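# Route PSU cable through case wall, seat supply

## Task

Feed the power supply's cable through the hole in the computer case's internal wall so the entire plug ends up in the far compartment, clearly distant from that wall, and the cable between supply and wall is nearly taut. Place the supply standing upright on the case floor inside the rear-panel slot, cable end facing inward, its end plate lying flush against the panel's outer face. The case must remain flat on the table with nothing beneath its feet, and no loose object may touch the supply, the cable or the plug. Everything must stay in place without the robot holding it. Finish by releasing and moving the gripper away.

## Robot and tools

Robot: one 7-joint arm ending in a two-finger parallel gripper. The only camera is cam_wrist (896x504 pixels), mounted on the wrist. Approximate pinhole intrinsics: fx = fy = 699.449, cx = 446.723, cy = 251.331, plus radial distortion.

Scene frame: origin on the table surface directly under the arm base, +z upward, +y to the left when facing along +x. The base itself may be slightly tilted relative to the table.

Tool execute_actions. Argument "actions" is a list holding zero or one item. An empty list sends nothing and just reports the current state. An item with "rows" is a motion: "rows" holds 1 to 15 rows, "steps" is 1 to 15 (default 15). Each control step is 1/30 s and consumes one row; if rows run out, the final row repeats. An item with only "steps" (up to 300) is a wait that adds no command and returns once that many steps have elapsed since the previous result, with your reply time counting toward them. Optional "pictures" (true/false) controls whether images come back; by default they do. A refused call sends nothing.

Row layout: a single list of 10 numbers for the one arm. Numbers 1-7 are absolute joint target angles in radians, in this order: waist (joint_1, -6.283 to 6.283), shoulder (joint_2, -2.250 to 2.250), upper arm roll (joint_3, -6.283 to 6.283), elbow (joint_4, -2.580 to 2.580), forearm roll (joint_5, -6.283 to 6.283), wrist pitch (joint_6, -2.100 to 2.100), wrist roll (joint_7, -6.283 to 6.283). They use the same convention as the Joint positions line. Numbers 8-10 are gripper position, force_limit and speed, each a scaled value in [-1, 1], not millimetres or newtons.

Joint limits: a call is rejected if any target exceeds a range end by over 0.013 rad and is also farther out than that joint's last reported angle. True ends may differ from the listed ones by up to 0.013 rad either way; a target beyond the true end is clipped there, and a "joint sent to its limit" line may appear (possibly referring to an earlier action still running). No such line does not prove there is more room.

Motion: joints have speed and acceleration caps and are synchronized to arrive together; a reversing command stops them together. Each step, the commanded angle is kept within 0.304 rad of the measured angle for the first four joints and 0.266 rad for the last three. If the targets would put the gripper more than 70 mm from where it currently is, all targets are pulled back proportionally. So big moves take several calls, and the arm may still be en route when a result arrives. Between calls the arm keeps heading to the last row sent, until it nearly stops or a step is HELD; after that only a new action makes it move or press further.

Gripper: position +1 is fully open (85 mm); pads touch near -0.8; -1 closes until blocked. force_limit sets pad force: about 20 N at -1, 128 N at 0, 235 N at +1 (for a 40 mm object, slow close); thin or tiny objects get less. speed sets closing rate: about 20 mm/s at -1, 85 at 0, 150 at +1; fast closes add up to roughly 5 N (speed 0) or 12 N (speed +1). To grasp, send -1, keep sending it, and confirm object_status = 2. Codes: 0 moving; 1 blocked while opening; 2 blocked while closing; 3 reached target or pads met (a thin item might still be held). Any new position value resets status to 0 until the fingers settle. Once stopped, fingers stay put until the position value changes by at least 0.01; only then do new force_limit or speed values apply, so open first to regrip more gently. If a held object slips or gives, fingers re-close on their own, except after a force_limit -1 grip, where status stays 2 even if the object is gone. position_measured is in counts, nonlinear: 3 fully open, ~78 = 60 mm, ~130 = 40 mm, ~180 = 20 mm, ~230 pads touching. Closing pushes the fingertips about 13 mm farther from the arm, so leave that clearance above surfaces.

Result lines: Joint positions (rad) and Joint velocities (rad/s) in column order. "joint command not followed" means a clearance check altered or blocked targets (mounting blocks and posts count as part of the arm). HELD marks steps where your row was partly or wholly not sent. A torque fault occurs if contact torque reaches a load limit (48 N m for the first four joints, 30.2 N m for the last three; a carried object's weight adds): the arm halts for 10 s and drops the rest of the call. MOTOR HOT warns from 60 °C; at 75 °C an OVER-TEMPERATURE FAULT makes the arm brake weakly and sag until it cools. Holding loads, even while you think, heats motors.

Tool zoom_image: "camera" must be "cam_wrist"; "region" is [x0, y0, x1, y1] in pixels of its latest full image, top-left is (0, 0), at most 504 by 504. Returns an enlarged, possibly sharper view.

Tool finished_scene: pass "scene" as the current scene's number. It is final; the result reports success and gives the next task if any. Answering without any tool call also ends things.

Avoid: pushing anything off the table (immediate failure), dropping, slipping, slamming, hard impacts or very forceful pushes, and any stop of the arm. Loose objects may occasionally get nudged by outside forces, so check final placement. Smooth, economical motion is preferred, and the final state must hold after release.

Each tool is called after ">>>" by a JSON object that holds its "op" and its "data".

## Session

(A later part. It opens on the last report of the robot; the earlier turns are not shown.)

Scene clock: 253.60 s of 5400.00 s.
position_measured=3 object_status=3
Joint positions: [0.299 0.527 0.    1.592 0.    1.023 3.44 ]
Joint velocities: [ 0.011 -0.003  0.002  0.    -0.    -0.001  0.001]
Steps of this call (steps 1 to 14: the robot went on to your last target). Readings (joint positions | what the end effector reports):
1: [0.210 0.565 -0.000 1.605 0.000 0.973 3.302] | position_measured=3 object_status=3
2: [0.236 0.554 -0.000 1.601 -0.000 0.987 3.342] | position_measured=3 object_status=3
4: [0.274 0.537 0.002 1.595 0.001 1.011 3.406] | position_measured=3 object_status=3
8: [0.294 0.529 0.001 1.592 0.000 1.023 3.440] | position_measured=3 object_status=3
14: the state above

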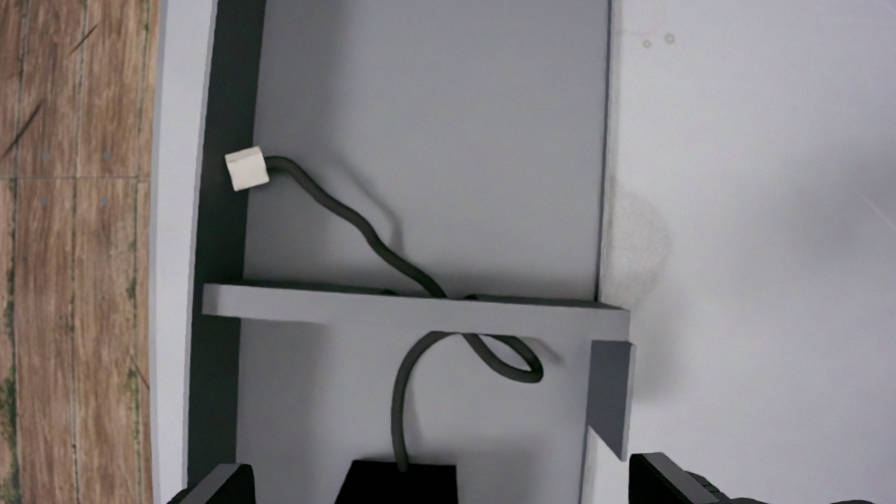

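>>> {"op": "execute_actions", "data": {"actions": [{"rows":[[0.398,0.883,0,1.491,0,0.767,3.97,-0.3,-0.8,0.5]]}], "pictures": false}}

>>> {"op": "execute_actions", "data": {"actions": [{"steps":10}]}}

>>> {"op": "execute_actions", "data": {"actions": [{"rows":[[0.398,1.004,0,1.495,0,0.643,3.97,-0.3,-0.8,0.5]]}]}}

Scene clock: 258.23 s of 5400.00 s.
position_measured=130 object_status=0
Joint positions: [0.384 0.83  0.    1.505 0.    0.802 3.837]
Joint velocities: [ 0.127  0.475 -0.005 -0.135 -0.001 -0.324  1.214]
Steps of this call (steps 1 to 30: the robot went on to your last target; steps 31 to 90: nothing new was sent; then 1.13 s passed at rest; steps 91 to 105: all 15 steps of this action). Readings (joint positions | what the end effector reports):
91: [0.300 0.528 -0.000 1.592 -0.000 1.023 3.440] | position_measured=3 object_status=0
92: [0.302 0.533 -0.000 1.590 -0.000 1.019 3.444] | position_measured=5 object_status=0
94: [0.312 0.562 -0.001 1.581 -0.000 0.998 3.466] | position_measured=18 object_status=0
98: [0.343 0.672 -0.000 1.548 -0.000 0.916 3.564] | position_measured=58 object_status=0
105: the state above

Scene clock: 258.57 s of 5400.00 s.
position_measured=167 object_status=0
Joint positions: [0.398 0.882 0.    1.491 0.    0.767 3.97 ]
Joint velocities: [ 0.004  0.012 -0.    -0.001 -0.    -0.001 -0.001]
Steps of this call (steps 1 to 10: the robot went on to your last target). Readings (joint positions | what the end effector reports):
1: [0.388 0.846 0.000 1.500 -0.000 0.791 3.878] | position_measured=141 object_status=0
2: [0.392 0.860 0.000 1.497 0.000 0.781 3.915] | position_measured=151 object_status=0
4: [0.396 0.876 0.000 1.493 0.000 0.769 3.961] | position_measured=163 object_status=0
8: [0.397 0.881 0.000 1.491 0.000 0.767 3.970] | position_measured=167 object_status=0
10: the state above

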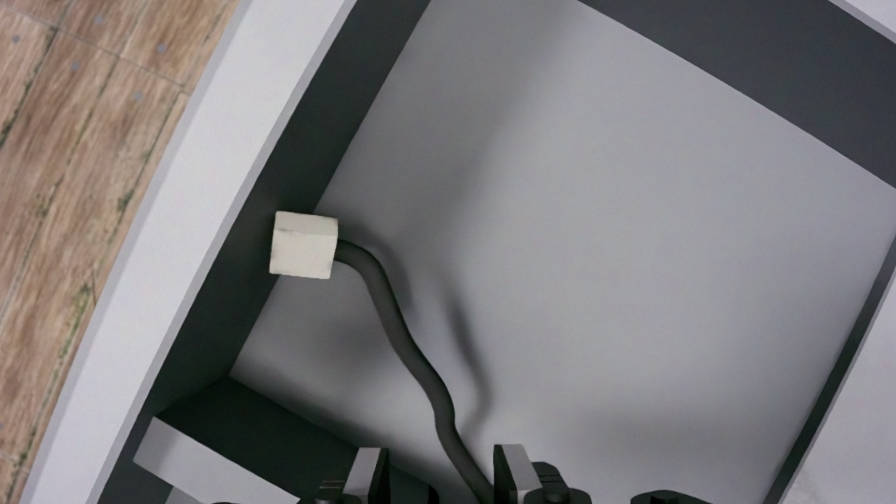

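Scene clock: 259.07 s of 5400.00 s.
position_measured=167 object_status=3
Joint positions: [0.398 1.003 0.    1.495 0.    0.643 3.97 ]
Joint velocities: [ 0.     0.011 -0.    -0.001  0.     0.001  0.   ]
Steps of this call (steps 1 to 15: all 15 steps of this action). Readings (joint positions | what the end effector reports):
1: [0.398 0.883 0.000 1.491 0.000 0.766 3.970] | position_measured=167 object_status=0
2: [0.398 0.889 0.000 1.490 0.000 0.762 3.970] | position_measured=167 object_status=0
4: [0.398 0.916 0.000 1.490 0.000 0.736 3.970] | position_measured=167 object_status=3
8: [0.398 0.991 -0.000 1.495 -0.000 0.656 3.970] | position_measured=167 object_status=3
15: the state above

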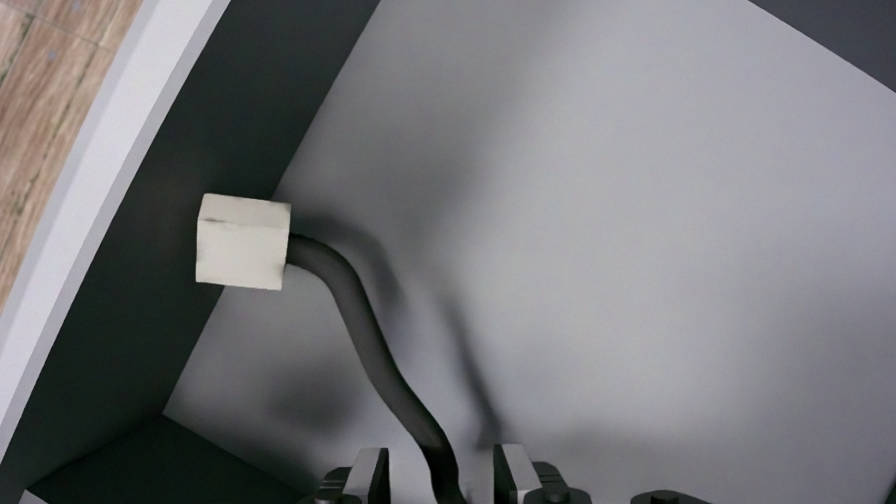

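>>> {"op": "execute_actions", "data": {"actions": [{"rows":[[0.398,1.012,0,1.494,0,0.636,4.0,-0.35,-0.8,0],[0.398,1.02,0,1.493,0,0.629,4.0,-0.35,-0.8,0],[0.398,1.028,0,1.492,0,0.622,4.0,-0.35,-0.8,0],[0.398,1.036,0,1.49,0,0.616,4.0,-0.35,-0.8,0],[0.398,1.044,0,1.489,0,0.609,4.0,-0.35,-0.8,0],[0.398,1.051,0,1.488,0,0.603,4.0,-0.35,-0.8,0],[0.398,1.051,0,1.488,0,0.603,4.0,-1,-0.7,0]]}]}}

Scene clock: 264.87 s of 5400.00 s.
position_measured=215 object_status=0
Joint positions: [0.398 1.051 0.    1.488 0.    0.603 4.   ]
Joint velocities: [ 0.     0.005  0.001  0.    -0.    -0.001 -0.   ]
Steps of this call (steps 1 to 15: the robot went on to your last target; steps 16 to 90: nothing new was sent; then 2.30 s passed at rest; steps 91 to 105: all 15 steps of this action). Readings (joint positions | what the end effector reports):
91: [0.398 1.004 0.000 1.495 -0.000 0.643 3.971] | position_measured=167 object_status=0
92: [0.398 1.007 0.000 1.494 -0.000 0.641 3.979] | position_measured=168 object_status=0
94: [0.398 1.023 0.000 1.492 0.000 0.628 3.998] | position_measured=172 object_status=0
98: [0.399 1.048 0.001 1.488 0.000 0.604 4.000] | position_measured=174 object_status=0
105: the state above

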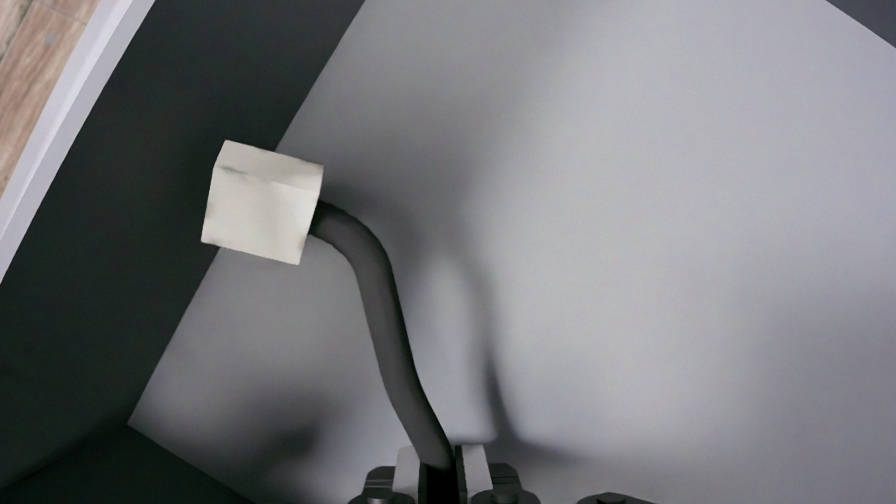

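>>> {"op": "execute_actions", "data": {"actions": [{"rows":[[0.41,1.054,0,1.478,0,0.61,4.01,-1,-0.7,0],[0.422,1.057,0,1.468,0,0.617,4.025,-1,-0.7,0],[0.435,1.06,0,1.457,0,0.625,4.04,-1,-0.7,0],[0.447,1.062,0,1.447,0,0.633,4.05,-1,-0.7,0],[0.459,1.065,0,1.437,0,0.64,4.06,-1,-0.7,0],[0.471,1.068,0,1.427,0,0.647,4.075,-1,-0.7,0],[0.484,1.071,0,1.416,0,0.655,4.085,-1,-0.7,0],[0.496,1.074,0,1.406,0,0.662,4.1,-1,-0.7,0],[0.508,1.077,0,1.396,0,0.669,4.11,-1,-0.7,0],[0.52,1.079,0,1.386,0,0.677,4.12,-1,-0.7,0],[0.533,1.082,0,1.375,0,0.685,4.135,-1,-0.7,0],[0.545,1.085,0,1.365,0,0.692,4.15,-1,-0.7,0],[0.557,1.088,0,1.355,0,0.699,4.16,-1,-0.7,0]]}], "pictures": false}}

>>> {"op": "execute_actions", "data": {"actions": [{"steps":8}]}}

>>> {"op": "execute_actions", "data": {"actions": [{"rows":[[0.557,1.088,0,1.355,0,0.699,4.16,-0.3,-0.7,0]],"steps":12}], "pictures": false}}

>>> {"op": "execute_actions", "data": {"actions": [{"rows":[[0.54,0.9,0,1.36,0,0.88,4.16,-0.3,-0.7,0]],"steps":11}], "pictures": false}}

>>> {"op": "execute_actions", "data": {"actions": [{"rows":[[0.3,0.527,0,1.592,0,1.023,3.44,1,-0.8,0.5]]}], "pictures": false}}

>>> {"op": "execute_actions", "data": {"actions": [{"steps":14}]}}

Scene clock: 277.47 s of 5400.00 s.
position_measured=215 object_status=2
Joint positions: [ 0.55   1.087 -0.     1.36  -0.     0.697  4.156]
Joint velocities: [ 0.133  0.023  0.053 -0.146  0.026  0.076  0.174]
Steps of this call (steps 1 to 15: the robot went on to your last target; steps 16 to 90: nothing new was sent; then 9.10 s passed at rest; steps 91 to 105: all 15 steps of this action). Readings (joint positions | what the end effector reports):
91: [0.399 1.051 -0.000 1.487 -0.000 0.603 4.000] | position_measured=215 object_status=2
92: [0.405 1.053 -0.002 1.483 -0.001 0.606 4.004] | position_measured=215 object_status=2
94: [0.426 1.059 -0.002 1.467 -0.001 0.618 4.026] | position_measured=215 object_status=2
98: [0.472 1.069 -0.001 1.427 -0.000 0.648 4.074] | position_measured=215 object_status=2
105: the state above

Scene clock: 277.73 s of 5400.00 s.
position_measured=215 object_status=2
Joint positions: [ 0.556  1.088 -0.     1.355 -0.     0.699  4.16 ]
Joint velocities: [ 0.006  0.003  0.    -0.     0.001 -0.    -0.   ]
Steps of this call (steps 1 to 8: the robot went on to your last target). Readings (joint positions | what the end effector reports):
1: [0.552 1.087 0.002 1.357 0.000 0.698 4.159] | position_measured=215 object_status=2
2: [0.553 1.087 0.001 1.356 0.000 0.699 4.160] | position_measured=215 object_status=2
4: [0.554 1.087 -0.000 1.356 -0.000 0.699 4.160] | position_measured=215 object_status=2
8: the state above

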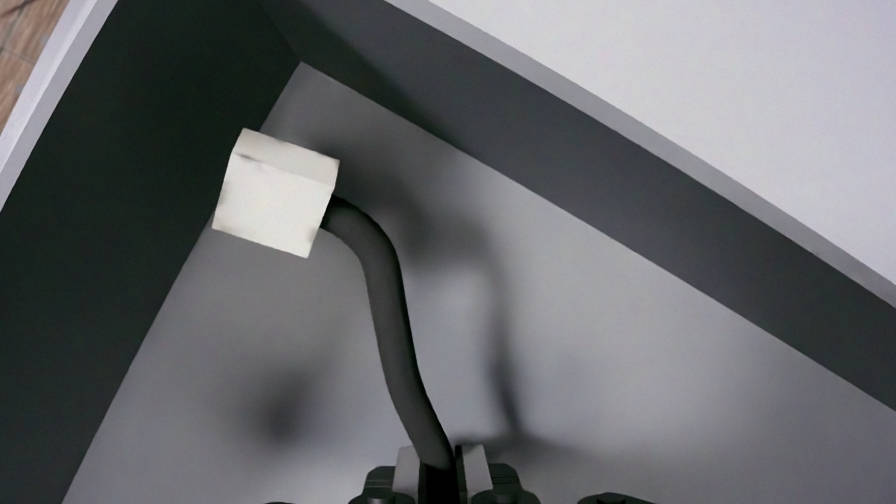

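Scene clock: 278.13 s of 5400.00 s.
position_measured=168 object_status=0
Joint positions: [ 0.557  1.088 -0.     1.355 -0.     0.699  4.16 ]
Joint velocities: [ 0.     0.     0.001  0.     0.    -0.     0.002]
Steps of this call (steps 1 to 12: all 12 steps of this action). Readings (joint positions | what the end effector reports):
1: [0.556 1.088 -0.000 1.355 -0.000 0.699 4.160] | position_measured=215 object_status=0
2: [0.556 1.088 -0.000 1.355 -0.000 0.699 4.160] | position_measured=214 object_status=0
4: [0.556 1.088 -0.000 1.355 -0.000 0.699 4.160] | position_measured=204 object_status=0
8: [0.557 1.088 0.000 1.355 0.000 0.699 4.160] | position_measured=176 object_status=0
12: the state above

Scene clock: 278.50 s of 5400.00 s.
position_measured=167 object_status=3
Joint positions: [ 0.541  0.909 -0.     1.358 -0.     0.873  4.16 ]
Joint velocities: [-0.016 -0.199 -0.001  0.    -0.001  0.232  0.   ]
Steps of this call (steps 1 to 11: all 11 steps of this action). Readings (joint positions | what the end effector reports):
1: [0.557 1.087 0.000 1.355 0.000 0.700 4.160] | position_measured=167 object_status=0
2: [0.556 1.082 0.000 1.356 0.000 0.704 4.160] | position_measured=167 object_status=0
4: [0.554 1.055 0.000 1.358 0.000 0.728 4.160] | position_measured=167 object_status=0
8: [0.545 0.953 -0.000 1.359 -0.000 0.826 4.160] | position_measured=167 object_status=3
11: the state above

Scene clock: 279.00 s of 5400.00 s.
position_measured=40 object_status=0
Joint positions: [ 0.339  0.589 -0.001  1.554 -0.     1.002  3.767]
Joint velocities: [-0.228 -0.371  0.005  0.241  0.003  0.137 -1.215]
Steps of this call (steps 1 to 15: all 15 steps of this action). Readings (joint positions | what the end effector reports):
1: [0.540 0.903 -0.000 1.358 -0.000 0.879 4.159] | position_measured=167 object_status=0
2: [0.534 0.894 0.001 1.364 0.001 0.884 4.155] | position_measured=166 object_status=0
4: [0.510 0.859 0.003 1.386 0.001 0.902 4.129] | position_measured=152 object_status=0
8: [0.437 0.749 0.000 1.456 0.000 0.943 4.033] | position_measured=113 object_status=0
15: the state above

Scene clock: 279.47 s of 5400.00 s.
position_measured=3 object_status=3
Joint positions: [ 0.301  0.528 -0.     1.592 -0.     1.023  3.44 ]
Joint velocities: [-0.005 -0.007  0.     0.001 -0.    -0.001 -0.001]
Steps of this call (steps 1 to 14: the robot went on to your last target). Readings (joint positions | what the end effector reports):
1: [0.332 0.578 -0.001 1.562 -0.000 1.006 3.727] | position_measured=30 object_status=0
2: [0.326 0.569 -0.001 1.568 -0.000 1.010 3.686] | position_measured=19 object_status=0
4: [0.317 0.554 -0.000 1.577 -0.000 1.015 3.605] | position_measured=7 object_status=0
8: [0.303 0.532 -0.000 1.590 -0.000 1.022 3.462] | position_measured=3 object_status=0
14: the state above

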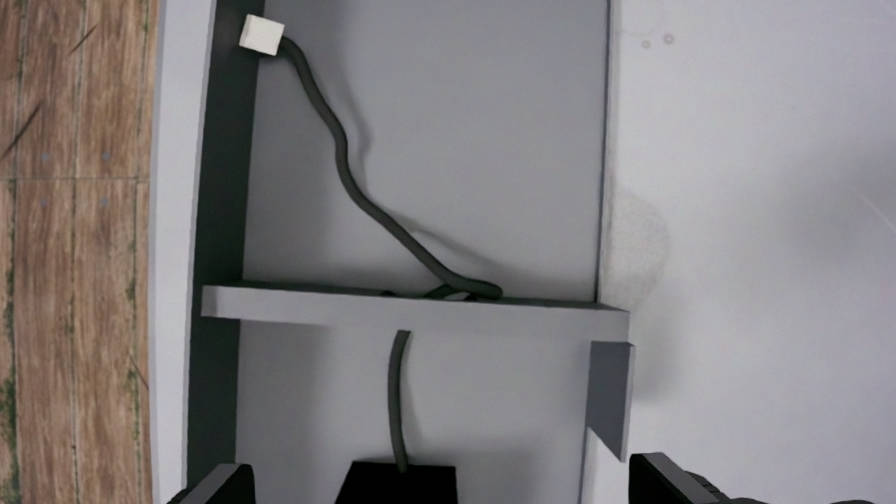

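>>> {"op": "execute_actions", "data": {"actions": [{"rows":[[-0.02,0.76,0,1.712,0,0.685,3.063,1,-0.4,0]]}], "pictures": false}}

>>> {"op": "execute_actions", "data": {"actions": [{"steps":8}]}}

>>> {"op": "execute_actions", "data": {"actions": [{"rows":[[-0.02,0.9015,0,1.722,0,0.533,3.063,1,-0.4,0]]}]}}

>>> {"op": "execute_actions", "data": {"actions": [{"rows":[[-0.02,0.9015,0,1.722,0,0.533,3.063,-1,-0.4,0]]}], "pictures": false}}

>>> {"op": "execute_actions", "data": {"actions": [{"rows":[[-0.02,0.896,0,1.722,0,0.539,3.063,-1,-0.4,0],[-0.02,0.894,0,1.722,0,0.541,3.063,-1,-0.4,0],[-0.01,0.894,0,1.723,0,0.54,3.073,-1,-0.4,0],[0,0.894,0,1.723,0,0.54,3.083,-1,-0.4,0],[0.01,0.894,0,1.723,0,0.54,3.093,-1,-0.4,0],[0.02,0.895,0,1.723,0,0.539,3.103,-1,-0.4,0],[0.03,0.895,0,1.723,0,0.539,3.113,-1,-0.4,0],[0.04,0.896,0,1.722,0,0.539,3.123,-1,-0.4,0],[0.05,0.896,0,1.722,0,0.539,3.133,-1,-0.4,0],[0.06,0.897,0,1.721,0,0.539,3.143,-1,-0.4,0],[0.07,0.898,0,1.72,0,0.539,3.153,-1,-0.4,0],[0.08,0.899,0,1.719,0,0.539,3.163,-1,-0.4,0],[0.09,0.9,0,1.717,0,0.54,3.173,-1,-0.4,0],[0.097,0.9,0,1.716,0,0.541,3.18,-1,-0.4,0],[0.102,0.901,0,1.715,0,0.541,3.185,-1,-0.4,0]]}], "pictures": false}}

>>> {"op": "execute_actions", "data": {"actions": [{"steps":8}]}}

Scene clock: 286.93 s of 5400.00 s.
position_measured=3 object_status=3
Joint positions: [ 0.004  0.744 -0.002  1.704 -0.001  0.709  3.091]
Joint velocities: [-0.387  0.291 -0.029  0.179 -0.008 -0.505 -0.614]
Steps of this call (steps 1 to 30: the robot went on to your last target; steps 31 to 90: nothing new was sent; then 3.97 s passed at rest; steps 91 to 105: all 15 steps of this action). Readings (joint positions | what the end effector reports):
91: [0.299 0.528 0.000 1.592 0.000 1.023 3.440] | position_measured=3 object_status=3
92: [0.293 0.532 0.002 1.594 0.001 1.019 3.436] | position_measured=3 object_status=3
94: [0.264 0.553 0.003 1.603 0.001 0.997 3.414] | position_measured=3 object_status=3
98: [0.166 0.624 0.001 1.640 0.000 0.902 3.319] | position_measured=3 object_status=3
105: the state above

Scene clock: 287.20 s of 5400.00 s.
position_measured=3 object_status=3
Joint positions: [-0.018  0.759 -0.     1.712 -0.     0.685  3.063]
Joint velocities: [-0.017  0.009 -0.001  0.    -0.001  0.001 -0.001]
Steps of this call (steps 1 to 8: the robot went on to your last target). Readings (joint positions | what the end effector reports):
1: [-0.007 0.752 -0.003 1.709 -0.001 0.695 3.075] | position_measured=3 object_status=3
2: [-0.011 0.755 -0.003 1.711 -0.001 0.688 3.066] | position_measured=3 object_status=3
4: [-0.014 0.757 -0.001 1.712 -0.000 0.685 3.063] | position_measured=3 object_status=3
8: the state above

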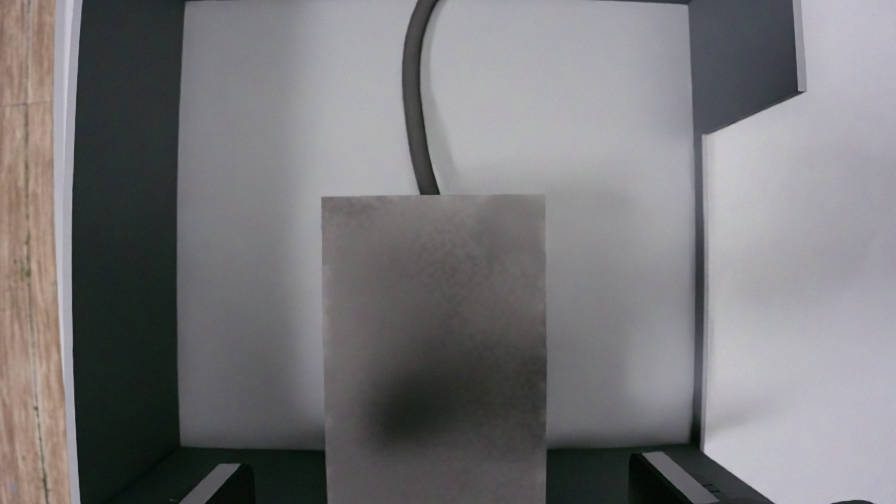

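Scene clock: 287.70 s of 5400.00 s.
position_measured=3 object_status=3
Joint positions: [-0.02   0.9   -0.     1.722  0.     0.533  3.063]
Joint velocities: [-0.     0.017  0.001 -0.001  0.    -0.001 -0.001]
Steps of this call (steps 1 to 15: all 15 steps of this action). Readings (joint positions | what the end effector reports):
1: [-0.019 0.760 -0.000 1.712 -0.000 0.684 3.063] | position_measured=3 object_status=3
2: [-0.019 0.766 -0.000 1.712 -0.000 0.680 3.063] | position_measured=3 object_status=3
4: [-0.019 0.794 0.000 1.713 0.000 0.652 3.063] | position_measured=3 object_status=3
8: [-0.020 0.879 -0.000 1.721 -0.000 0.558 3.063] | position_measured=3 object_status=3
15: the state above

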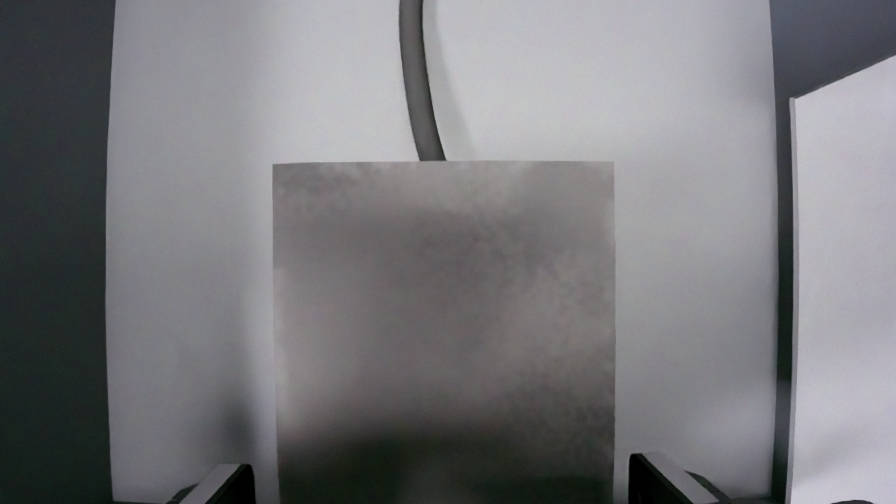

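Scene clock: 288.20 s of 5400.00 s.
position_measured=66 object_status=0
Joint positions: [-0.02   0.901  0.     1.722 -0.     0.534  3.063]
Joint velocities: [-0.     0.     0.001  0.    -0.    -0.     0.001]
Steps of this call (steps 1 to 15: all 15 steps of this action). Readings (joint positions | what the end effector reports):
1: [-0.020 0.900 -0.000 1.722 0.000 0.533 3.063] | position_measured=3 object_status=0
2: [-0.020 0.901 -0.000 1.722 0.000 0.533 3.063] | position_measured=4 object_status=0
4: [-0.020 0.901 -0.000 1.722 -0.000 0.533 3.063] | position_measured=14 object_status=0
8: [-0.020 0.901 -0.000 1.722 0.000 0.533 3.063] | position_measured=43 object_status=0
15: the state above

Scene clock: 288.70 s of 5400.00 s.
position_measured=66 object_status=2
Joint positions: [0.09  0.9   0.    1.717 0.    0.54  3.174]
Joint velocities: [ 0.23   0.017  0.015 -0.036  0.007  0.027  0.244]
Steps of this call (steps 1 to 15: all 15 steps of this action). Readings (joint positions | what the end effector reports):
1: [-0.020 0.900 0.000 1.722 -0.000 0.534 3.063] | position_measured=66 object_status=0
2: [-0.020 0.898 -0.000 1.723 0.000 0.537 3.063] | position_measured=66 object_status=2
4: [-0.014 0.898 -0.002 1.724 -0.001 0.540 3.067] | position_measured=66 object_status=2
8: [0.023 0.897 -0.001 1.723 -0.000 0.539 3.105] | position_measured=66 object_status=2
15: the state above

Scene clock: 288.97 s of 5400.00 s.
position_measured=66 object_status=2
Joint positions: [ 0.101  0.901 -0.     1.716  0.     0.541  3.185]
Joint velocities: [ 0.004  0.001 -0.004 -0.    -0.002 -0.001  0.001]
Steps of this call (steps 1 to 8: the robot went on to your last target). Readings (joint positions | what the end effector reports):
1: [0.096 0.901 0.001 1.716 0.000 0.541 3.181] | position_measured=66 object_status=2
2: [0.099 0.901 0.002 1.716 0.001 0.541 3.184] | position_measured=66 object_status=2
4: [0.100 0.901 0.001 1.716 0.001 0.541 3.185] | position_measured=66 object_status=2
8: the state above

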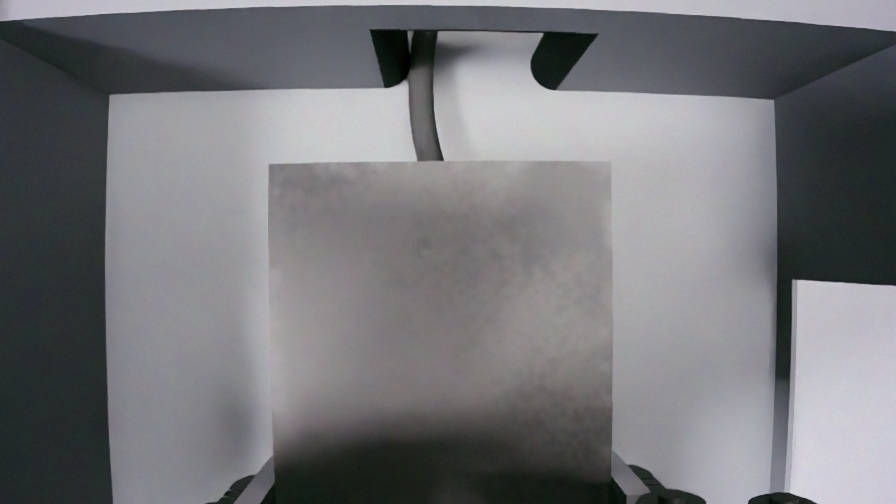

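>>> {"op": "execute_actions", "data": {"actions": [{"rows":[[0.104,0.901,0,1.716,0,0.54,3.184,-1,-0.4,0],[0.106,0.902,0,1.716,0,0.539,3.184,-1,-0.4,0],[0.108,0.902,0,1.716,0,0.539,3.184,-1,-0.4,0],[0.11,0.903,0,1.716,0,0.538,3.184,-1,-0.4,0],[0.112,0.903,0,1.716,0,0.538,3.185,-1,-0.4,0],[0.114,0.904,0,1.715,0,0.538,3.187,-1,-0.4,0],[0.116,0.904,0,1.715,0,0.538,3.189,-1,-0.4,0],[0.118,0.905,0,1.715,0,0.537,3.191,-1,-0.4,0],[0.12,0.905,0,1.714,0,0.538,3.193,-1,-0.4,0],[0.122,0.905,0,1.714,0,0.538,3.195,-1,-0.4,0],[0.124,0.906,0,1.714,0,0.537,3.197,-1,-0.4,0]]}]}}

Scene clock: 296.97 s of 5400.00 s.
position_measured=66 object_status=2
Joint positions: [ 0.12   0.904 -0.004  1.716 -0.002  0.539  3.197]
Joint velocities: [ 0.002 -0.    -0.002  0.    -0.    -0.003  0.002]
Steps of this call (steps 1 to 30: the robot went on to your last target; steps 31 to 90: nothing new was sent; then 4.50 s passed at rest; steps 91 to 105: all 15 steps of this action). Readings (joint positions | what the end effector reports):
91: [0.102 0.902 -0.000 1.716 -0.000 0.541 3.185] | position_measured=66 object_status=2
92: [0.104 0.902 -0.001 1.716 -0.000 0.540 3.184] | position_measured=66 object_status=2
94: [0.108 0.903 -0.001 1.717 -0.000 0.539 3.184] | position_measured=66 object_status=2
98: [0.114 0.903 -0.002 1.716 -0.001 0.539 3.189] | position_measured=66 object_status=2
105: the state above

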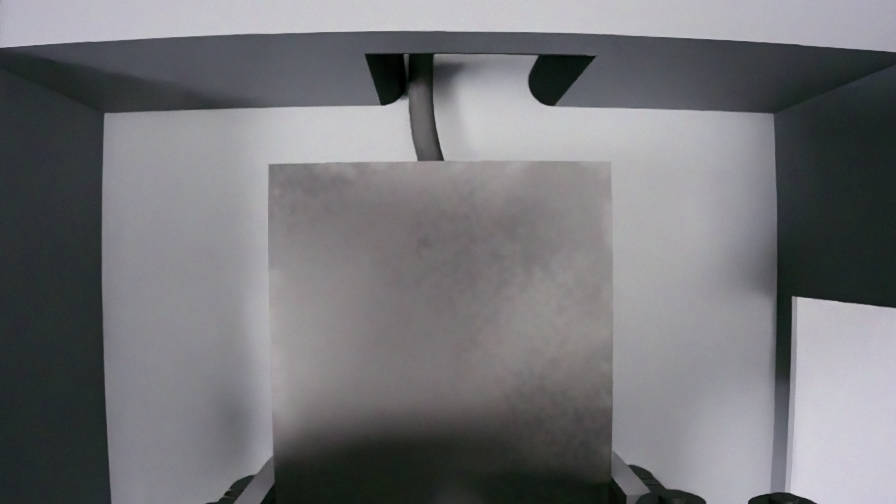

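>>> {"op": "execute_actions", "data": {"actions": [{"rows":[[0.12,0.902,0,1.715,0,0.54,3.19,-1,-0.4,0],[0.12,0.902,0,1.715,0,0.54,3.19,-1,-0.4,0],[0.12,0.902,0,1.715,0,0.54,3.19,-1,-0.4,0],[0.12,0.902,0,1.715,0,0.54,3.19,-1,-0.4,0],[0.119,0.903,0,1.715,0,0.539,3.19,1,-0.4,0]]}]}}

>>> {"op": "execute_actions", "data": {"actions": [{"rows":[[0.119,0.75,0,1.702,0,0.7,3.19,1,-0.4,0]],"steps":10}], "pictures": false}}

>>> {"op": "execute_actions", "data": {"actions": [{"rows":[[-0.17,0.7,0,1.67,0,0.77,2.91,1,-0.4,0]]}]}}

>>> {"op": "execute_actions", "data": {"actions": [{"rows":[[0.4,0.45,0,1.4,0,1.29,3.5,1,-0.4,0]]}], "pictures": false}}

>>> {"op": "execute_actions", "data": {"actions": [{"steps":15}]}}

Scene clock: 300.77 s of 5400.00 s.
position_measured=8 object_status=0
Joint positions: [0.119 0.903 0.    1.715 0.    0.539 3.19 ]
Joint velocities: [ 0.    -0.001 -0.    -0.     0.001 -0.002  0.   ]
Steps of this call (steps 1 to 15: the robot went on to your last target; steps 16 to 90: nothing new was sent; then 0.30 s passed at rest; steps 91 to 105: all 15 steps of this action). Readings (joint positions | what the end effector reports):
91: [0.119 0.903 -0.004 1.716 -0.002 0.539 3.196] | position_measured=66 object_status=2
92: [0.117 0.902 -0.002 1.717 -0.001 0.540 3.192] | position_measured=66 object_status=2
94: [0.118 0.903 -0.002 1.716 -0.001 0.540 3.190] | position_measured=66 object_status=2
98: [0.118 0.904 -0.000 1.716 -0.000 0.539 3.190] | position_measured=55 object_status=0
105: the state above

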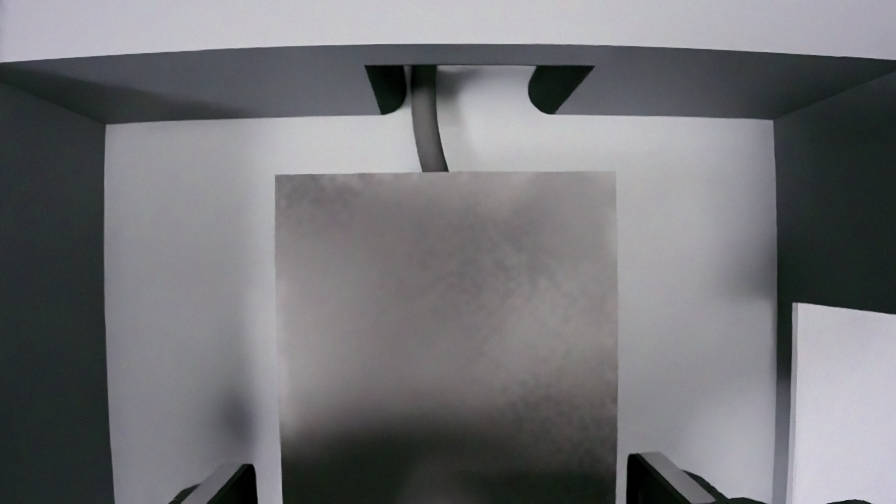

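Scene clock: 301.10 s of 5400.00 s.
position_measured=3 object_status=3
Joint positions: [0.119 0.758 0.    1.701 0.    0.694 3.19 ]
Joint velocities: [ 0.001 -0.147  0.002 -0.018  0.001  0.211  0.002]
Steps of this call (steps 1 to 10: all 10 steps of this action). Readings (joint positions | what the end effector reports):
1: [0.119 0.902 0.000 1.715 0.000 0.540 3.190] | position_measured=5 object_status=0
2: [0.119 0.897 -0.000 1.715 -0.000 0.544 3.190] | position_measured=4 object_status=0
4: [0.119 0.869 -0.000 1.714 -0.000 0.571 3.190] | position_measured=3 object_status=0
8: [0.119 0.778 0.000 1.704 0.000 0.668 3.190] | position_measured=3 object_status=0
10: the state above

Scene clock: 301.60 s of 5400.00 s.
position_measured=3 object_status=3
Joint positions: [-0.161  0.701 -0.003  1.67  -0.001  0.769  2.912]
Joint velocities: [-0.062 -0.012 -0.003 -0.008 -0.001  0.021 -0.09 ]
Steps of this call (steps 1 to 15: all 15 steps of this action). Readings (joint positions | what the end effector reports):
1: [0.118 0.755 0.000 1.701 0.000 0.699 3.189] | position_measured=3 object_status=3
2: [0.112 0.752 0.002 1.701 0.001 0.703 3.185] | position_measured=3 object_status=3
4: [0.083 0.744 0.003 1.698 0.001 0.712 3.162] | position_measured=3 object_status=3
8: [-0.027 0.724 0.002 1.686 0.000 0.738 3.058] | position_measured=3 object_status=3
15: the state above

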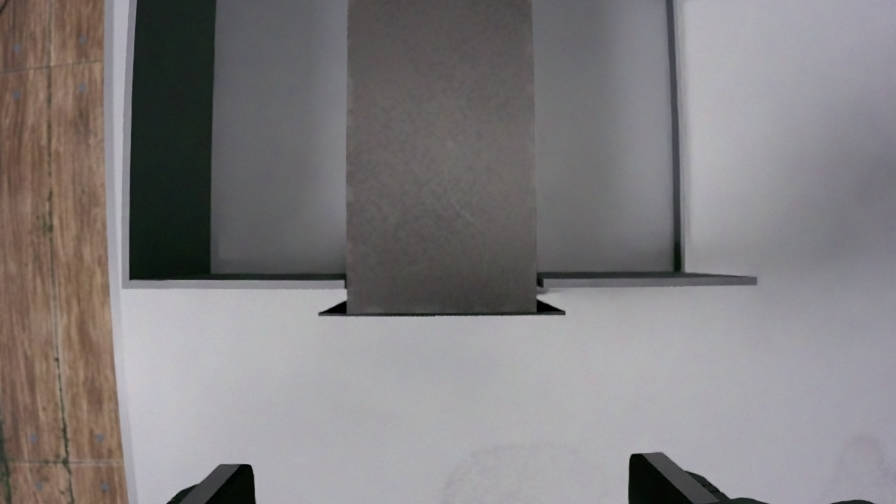

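Scene clock: 302.10 s of 5400.00 s.
position_measured=3 object_status=3
Joint positions: [ 0.139  0.535 -0.002  1.49  -0.001  1.025  3.166]
Joint velocities: [ 0.814 -0.264  0.007 -0.291  0.003  0.724  0.724]
Steps of this call (steps 1 to 15: all 15 steps of this action). Readings (joint positions | what the end effector reports):
1: [-0.162 0.700 -0.003 1.669 -0.001 0.770 2.911] | position_measured=3 object_status=3
2: [-0.157 0.696 -0.003 1.666 -0.001 0.774 2.914] | position_measured=3 object_status=3
4: [-0.131 0.676 -0.004 1.647 -0.001 0.794 2.934] | position_measured=3 object_status=3
8: [-0.041 0.615 -0.003 1.579 -0.001 0.869 3.010] | position_measured=3 object_status=3
15: the state above

Scene clock: 302.60 s of 5400.00 s.
position_measured=3 object_status=3
Joint positions: [ 0.396  0.451  0.     1.4   -0.     1.29   3.5  ]
Joint velocities: [ 0.033 -0.005 -0.007 -0.001 -0.002  0.001  0.001]
Steps of this call (steps 1 to 15: the robot went on to your last target). Readings (joint positions | what the end effector reports):
1: [0.166 0.527 -0.002 1.481 -0.001 1.050 3.191] | position_measured=3 object_status=3
2: [0.193 0.518 -0.001 1.471 -0.000 1.077 3.219] | position_measured=3 object_status=3
4: [0.248 0.500 -0.001 1.452 -0.000 1.133 3.285] | position_measured=3 object_status=3
8: [0.352 0.466 0.001 1.416 0.001 1.242 3.434] | position_measured=3 object_status=3
15: the state above

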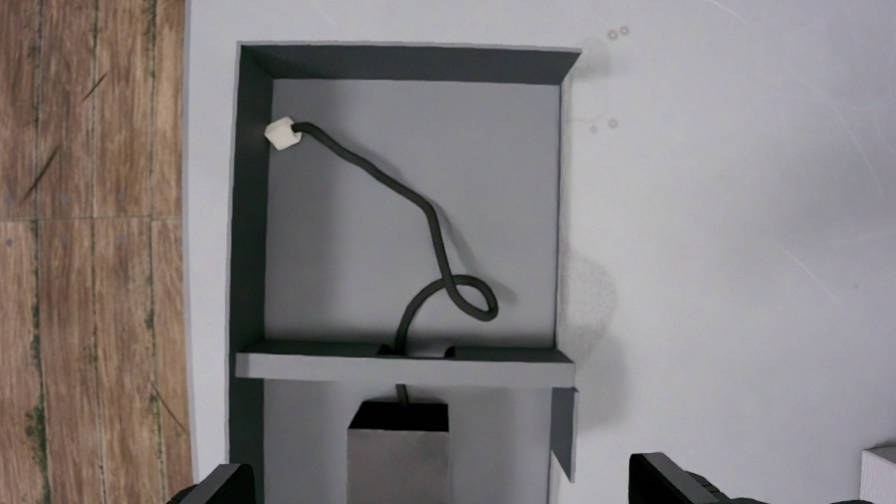

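>>> {"op": "execute_actions", "data": {"actions": [{"rows":[[-0.16,0.72,0,1.7,0,0.72,2.95,-1,-0.8,1]]}], "pictures": false}}

>>> {"op": "execute_actions", "data": {"actions": [{"steps":14}], "pictures": false}}

>>> {"op": "execute_actions", "data": {"actions": [{"rows":[[-0.16,0.929,0,1.72,0,0.493,2.97,-1,-0.8,1]]}], "pictures": false}}

>>> {"op": "execute_actions", "data": {"actions": [{"rows":[[-0.152,0.929,0,1.72,0,0.493,2.97,-1,-0.8,1],[-0.145,0.929,0,1.72,0,0.493,2.97,-1,-0.8,1],[-0.139,0.929,0,1.72,0,0.493,2.97,-1,-0.8,1],[-0.134,0.929,0,1.72,0,0.493,2.97,-1,-0.8,1],[-0.13,0.929,0,1.72,0,0.493,2.97,-1,-0.8,1],[-0.127,0.929,0,1.72,0,0.493,2.97,-1,-0.8,1],[-0.124,0.929,0,1.72,0,0.493,2.97,-1,-0.8,1],[-0.121,0.929,0,1.72,0,0.493,2.97,-1,-0.8,1],[-0.118,0.929,0,1.72,0,0.493,2.97,-1,-0.8,1],[-0.115,0.929,0,1.72,0,0.493,2.97,-1,-0.8,1],[-0.112,0.929,0,1.72,0,0.493,2.97,-1,-0.8,1],[-0.109,0.929,0,1.72,0,0.493,2.97,-1,-0.8,1],[-0.106,0.929,0,1.72,0,0.493,2.97,-1,-0.8,1]]}]}}

Scene clock: 308.37 s of 5400.00 s.
position_measured=165 object_status=0
Joint positions: [0.084 0.634 0.001 1.604 0.001 1.021 3.232]
Joint velocities: [-0.861  0.3   -0.006  0.338 -0.003 -0.797 -0.793]
Steps of this call (steps 1 to 15: the robot went on to your last target; steps 16 to 90: nothing new was sent; then 2.27 s passed at rest; steps 91 to 105: all 15 steps of this action). Readings (joint positions | what the end effector reports):
91: [0.399 0.451 0.000 1.401 0.000 1.290 3.500] | position_measured=3 object_status=0
92: [0.393 0.455 0.002 1.404 0.001 1.286 3.496] | position_measured=5 object_status=0
94: [0.364 0.478 0.003 1.428 0.002 1.263 3.474] | position_measured=23 object_status=0
98: [0.273 0.546 0.002 1.503 0.001 1.186 3.397] | position_measured=73 object_status=0
105: the state above

Scene clock: 308.83 s of 5400.00 s.
position_measured=231 object_status=3
Joint positions: [-0.156  0.719 -0.     1.7    0.     0.72   2.95 ]
Joint velocities: [-0.034  0.008  0.009  0.004  0.002 -0.002  0.001]
Steps of this call (steps 1 to 14: the robot went on to your last target). Readings (joint positions | what the end effector reports):
1: [0.055 0.644 0.001 1.615 0.000 0.993 3.204] | position_measured=178 object_status=0
2: [0.027 0.655 0.001 1.626 0.000 0.962 3.173] | position_measured=192 object_status=0
4: [-0.030 0.675 0.001 1.648 0.000 0.890 3.106] | position_measured=218 object_status=0
8: [-0.128 0.710 -0.002 1.688 -0.001 0.757 2.984] | position_measured=231 object_status=0
14: the state above

Scene clock: 309.33 s of 5400.00 s.
position_measured=231 object_status=3
Joint positions: [-0.16   0.925 -0.     1.72  -0.     0.493  2.97 ]
Joint velocities: [-0.     0.032  0.    -0.008 -0.001 -0.005  0.001]
Steps of this call (steps 1 to 15: all 15 steps of this action). Readings (joint positions | what the end effector reports):
1: [-0.157 0.720 -0.000 1.700 0.000 0.719 2.950] | position_measured=231 object_status=3
2: [-0.158 0.726 -0.000 1.700 -0.000 0.715 2.950] | position_measured=231 object_status=3
4: [-0.158 0.754 -0.000 1.702 -0.000 0.687 2.953] | position_measured=231 object_status=3
8: [-0.159 0.862 -0.000 1.712 0.000 0.570 2.963] | position_measured=231 object_status=3
15: the state above

Scene clock: 309.83 s of 5400.00 s.
position_measured=231 object_status=3
Joint positions: [-0.111  0.929 -0.004  1.72  -0.002  0.494  2.97 ]
Joint velocities: [-0.002 -0.001  0.003 -0.    -0.    -0.002 -0.   ]
Steps of this call (steps 1 to 15: all 15 steps of this action). Readings (joint positions | what the end effector reports):
1: [-0.159 0.926 -0.000 1.720 -0.000 0.493 2.970] | position_measured=231 object_status=3
2: [-0.153 0.927 -0.002 1.720 -0.000 0.493 2.970] | position_measured=231 object_status=3
4: [-0.141 0.928 -0.001 1.720 -0.000 0.493 2.970] | position_measured=231 object_status=3
8: [-0.125 0.929 -0.000 1.720 -0.001 0.493 2.970] | position_measured=231 object_status=3
15: the state above

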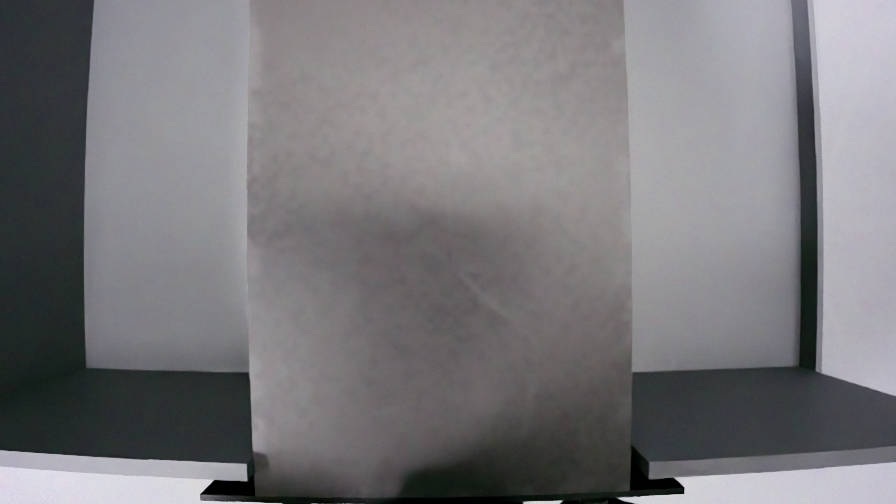

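>>> {"op": "execute_actions", "data": {"actions": [{"rows":[[-0.105,0.929,0,1.72,0,0.493,2.97,-1,-0.8,1],[-0.1035,0.929,0,1.72,0,0.493,2.97,-1,-0.8,1],[-0.102,0.929,0,1.72,0,0.493,2.97,-1,-0.8,1],[-0.1005,0.929,0,1.72,0,0.493,2.97,-1,-0.8,1],[-0.099,0.929,0,1.72,0,0.493,2.97,-1,-0.8,1],[-0.097,0.929,0,1.72,0,0.493,2.97,-1,-0.8,1]],"steps":13}]}}

>>> {"op": "execute_actions", "data": {"actions": [{"rows":[[-0.12,0.929,0,1.72,0,0.493,2.97,-1,-0.8,1],[-0.14,0.929,0,1.72,0,0.493,2.97,-1,-0.8,1],[-0.14,0.929,0,1.72,0,0.493,2.97,-1,-0.8,1],[-0.18,0.85,0,1.72,0,0.57,2.9,-1,-0.8,1]]}]}}

Scene clock: 313.97 s of 5400.00 s.
position_measured=231 object_status=3
Joint positions: [-0.102  0.929 -0.005  1.721 -0.003  0.494  2.97 ]
Joint velocities: [ 0.001 -0.    -0.001 -0.    -0.001 -0.    -0.   ]
Steps of this call (steps 1 to 15: the robot went on to your last target; steps 16 to 90: nothing new was sent; then 0.70 s passed at rest; steps 91 to 103: all 13 steps of this action). Readings (joint positions | what the end effector reports):
91: [-0.110 0.929 -0.004 1.720 -0.002 0.493 2.970] | position_measured=231 object_status=3
92: [-0.109 0.929 -0.005 1.720 -0.003 0.493 2.970] | position_measured=231 object_status=3
94: [-0.106 0.929 -0.005 1.720 -0.003 0.494 2.970] | position_measured=231 object_status=3
98: [-0.102 0.929 -0.005 1.721 -0.003 0.494 2.970] | position_measured=231 object_status=3
103: the state above

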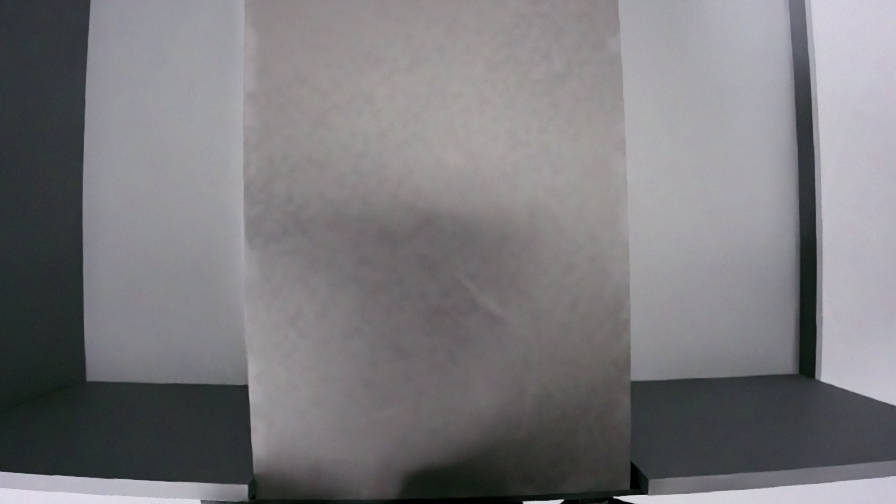

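Scene clock: 314.47 s of 5400.00 s.
position_measured=231 object_status=3
Joint positions: [-0.179  0.852  0.     1.72   0.     0.57   2.9  ]
Joint velocities: [-0.009 -0.015 -0.001  0.002  0.     0.001  0.   ]
Steps of this call (steps 1 to 15: all 15 steps of this action). Readings (joint positions | what the end effector reports):
1: [-0.103 0.929 -0.005 1.721 -0.002 0.494 2.970] | position_measured=231 object_status=3
2: [-0.109 0.929 -0.003 1.721 -0.001 0.494 2.970] | position_measured=231 object_status=3
4: [-0.132 0.928 0.002 1.720 0.000 0.493 2.970] | position_measured=231 object_status=3
8: [-0.172 0.879 -0.002 1.721 -0.000 0.537 2.930] | position_measured=231 object_status=3
15: the state above

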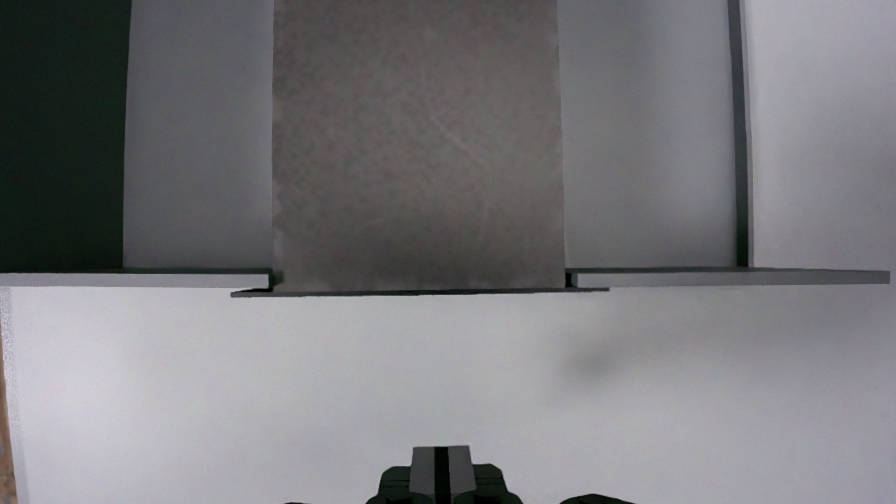

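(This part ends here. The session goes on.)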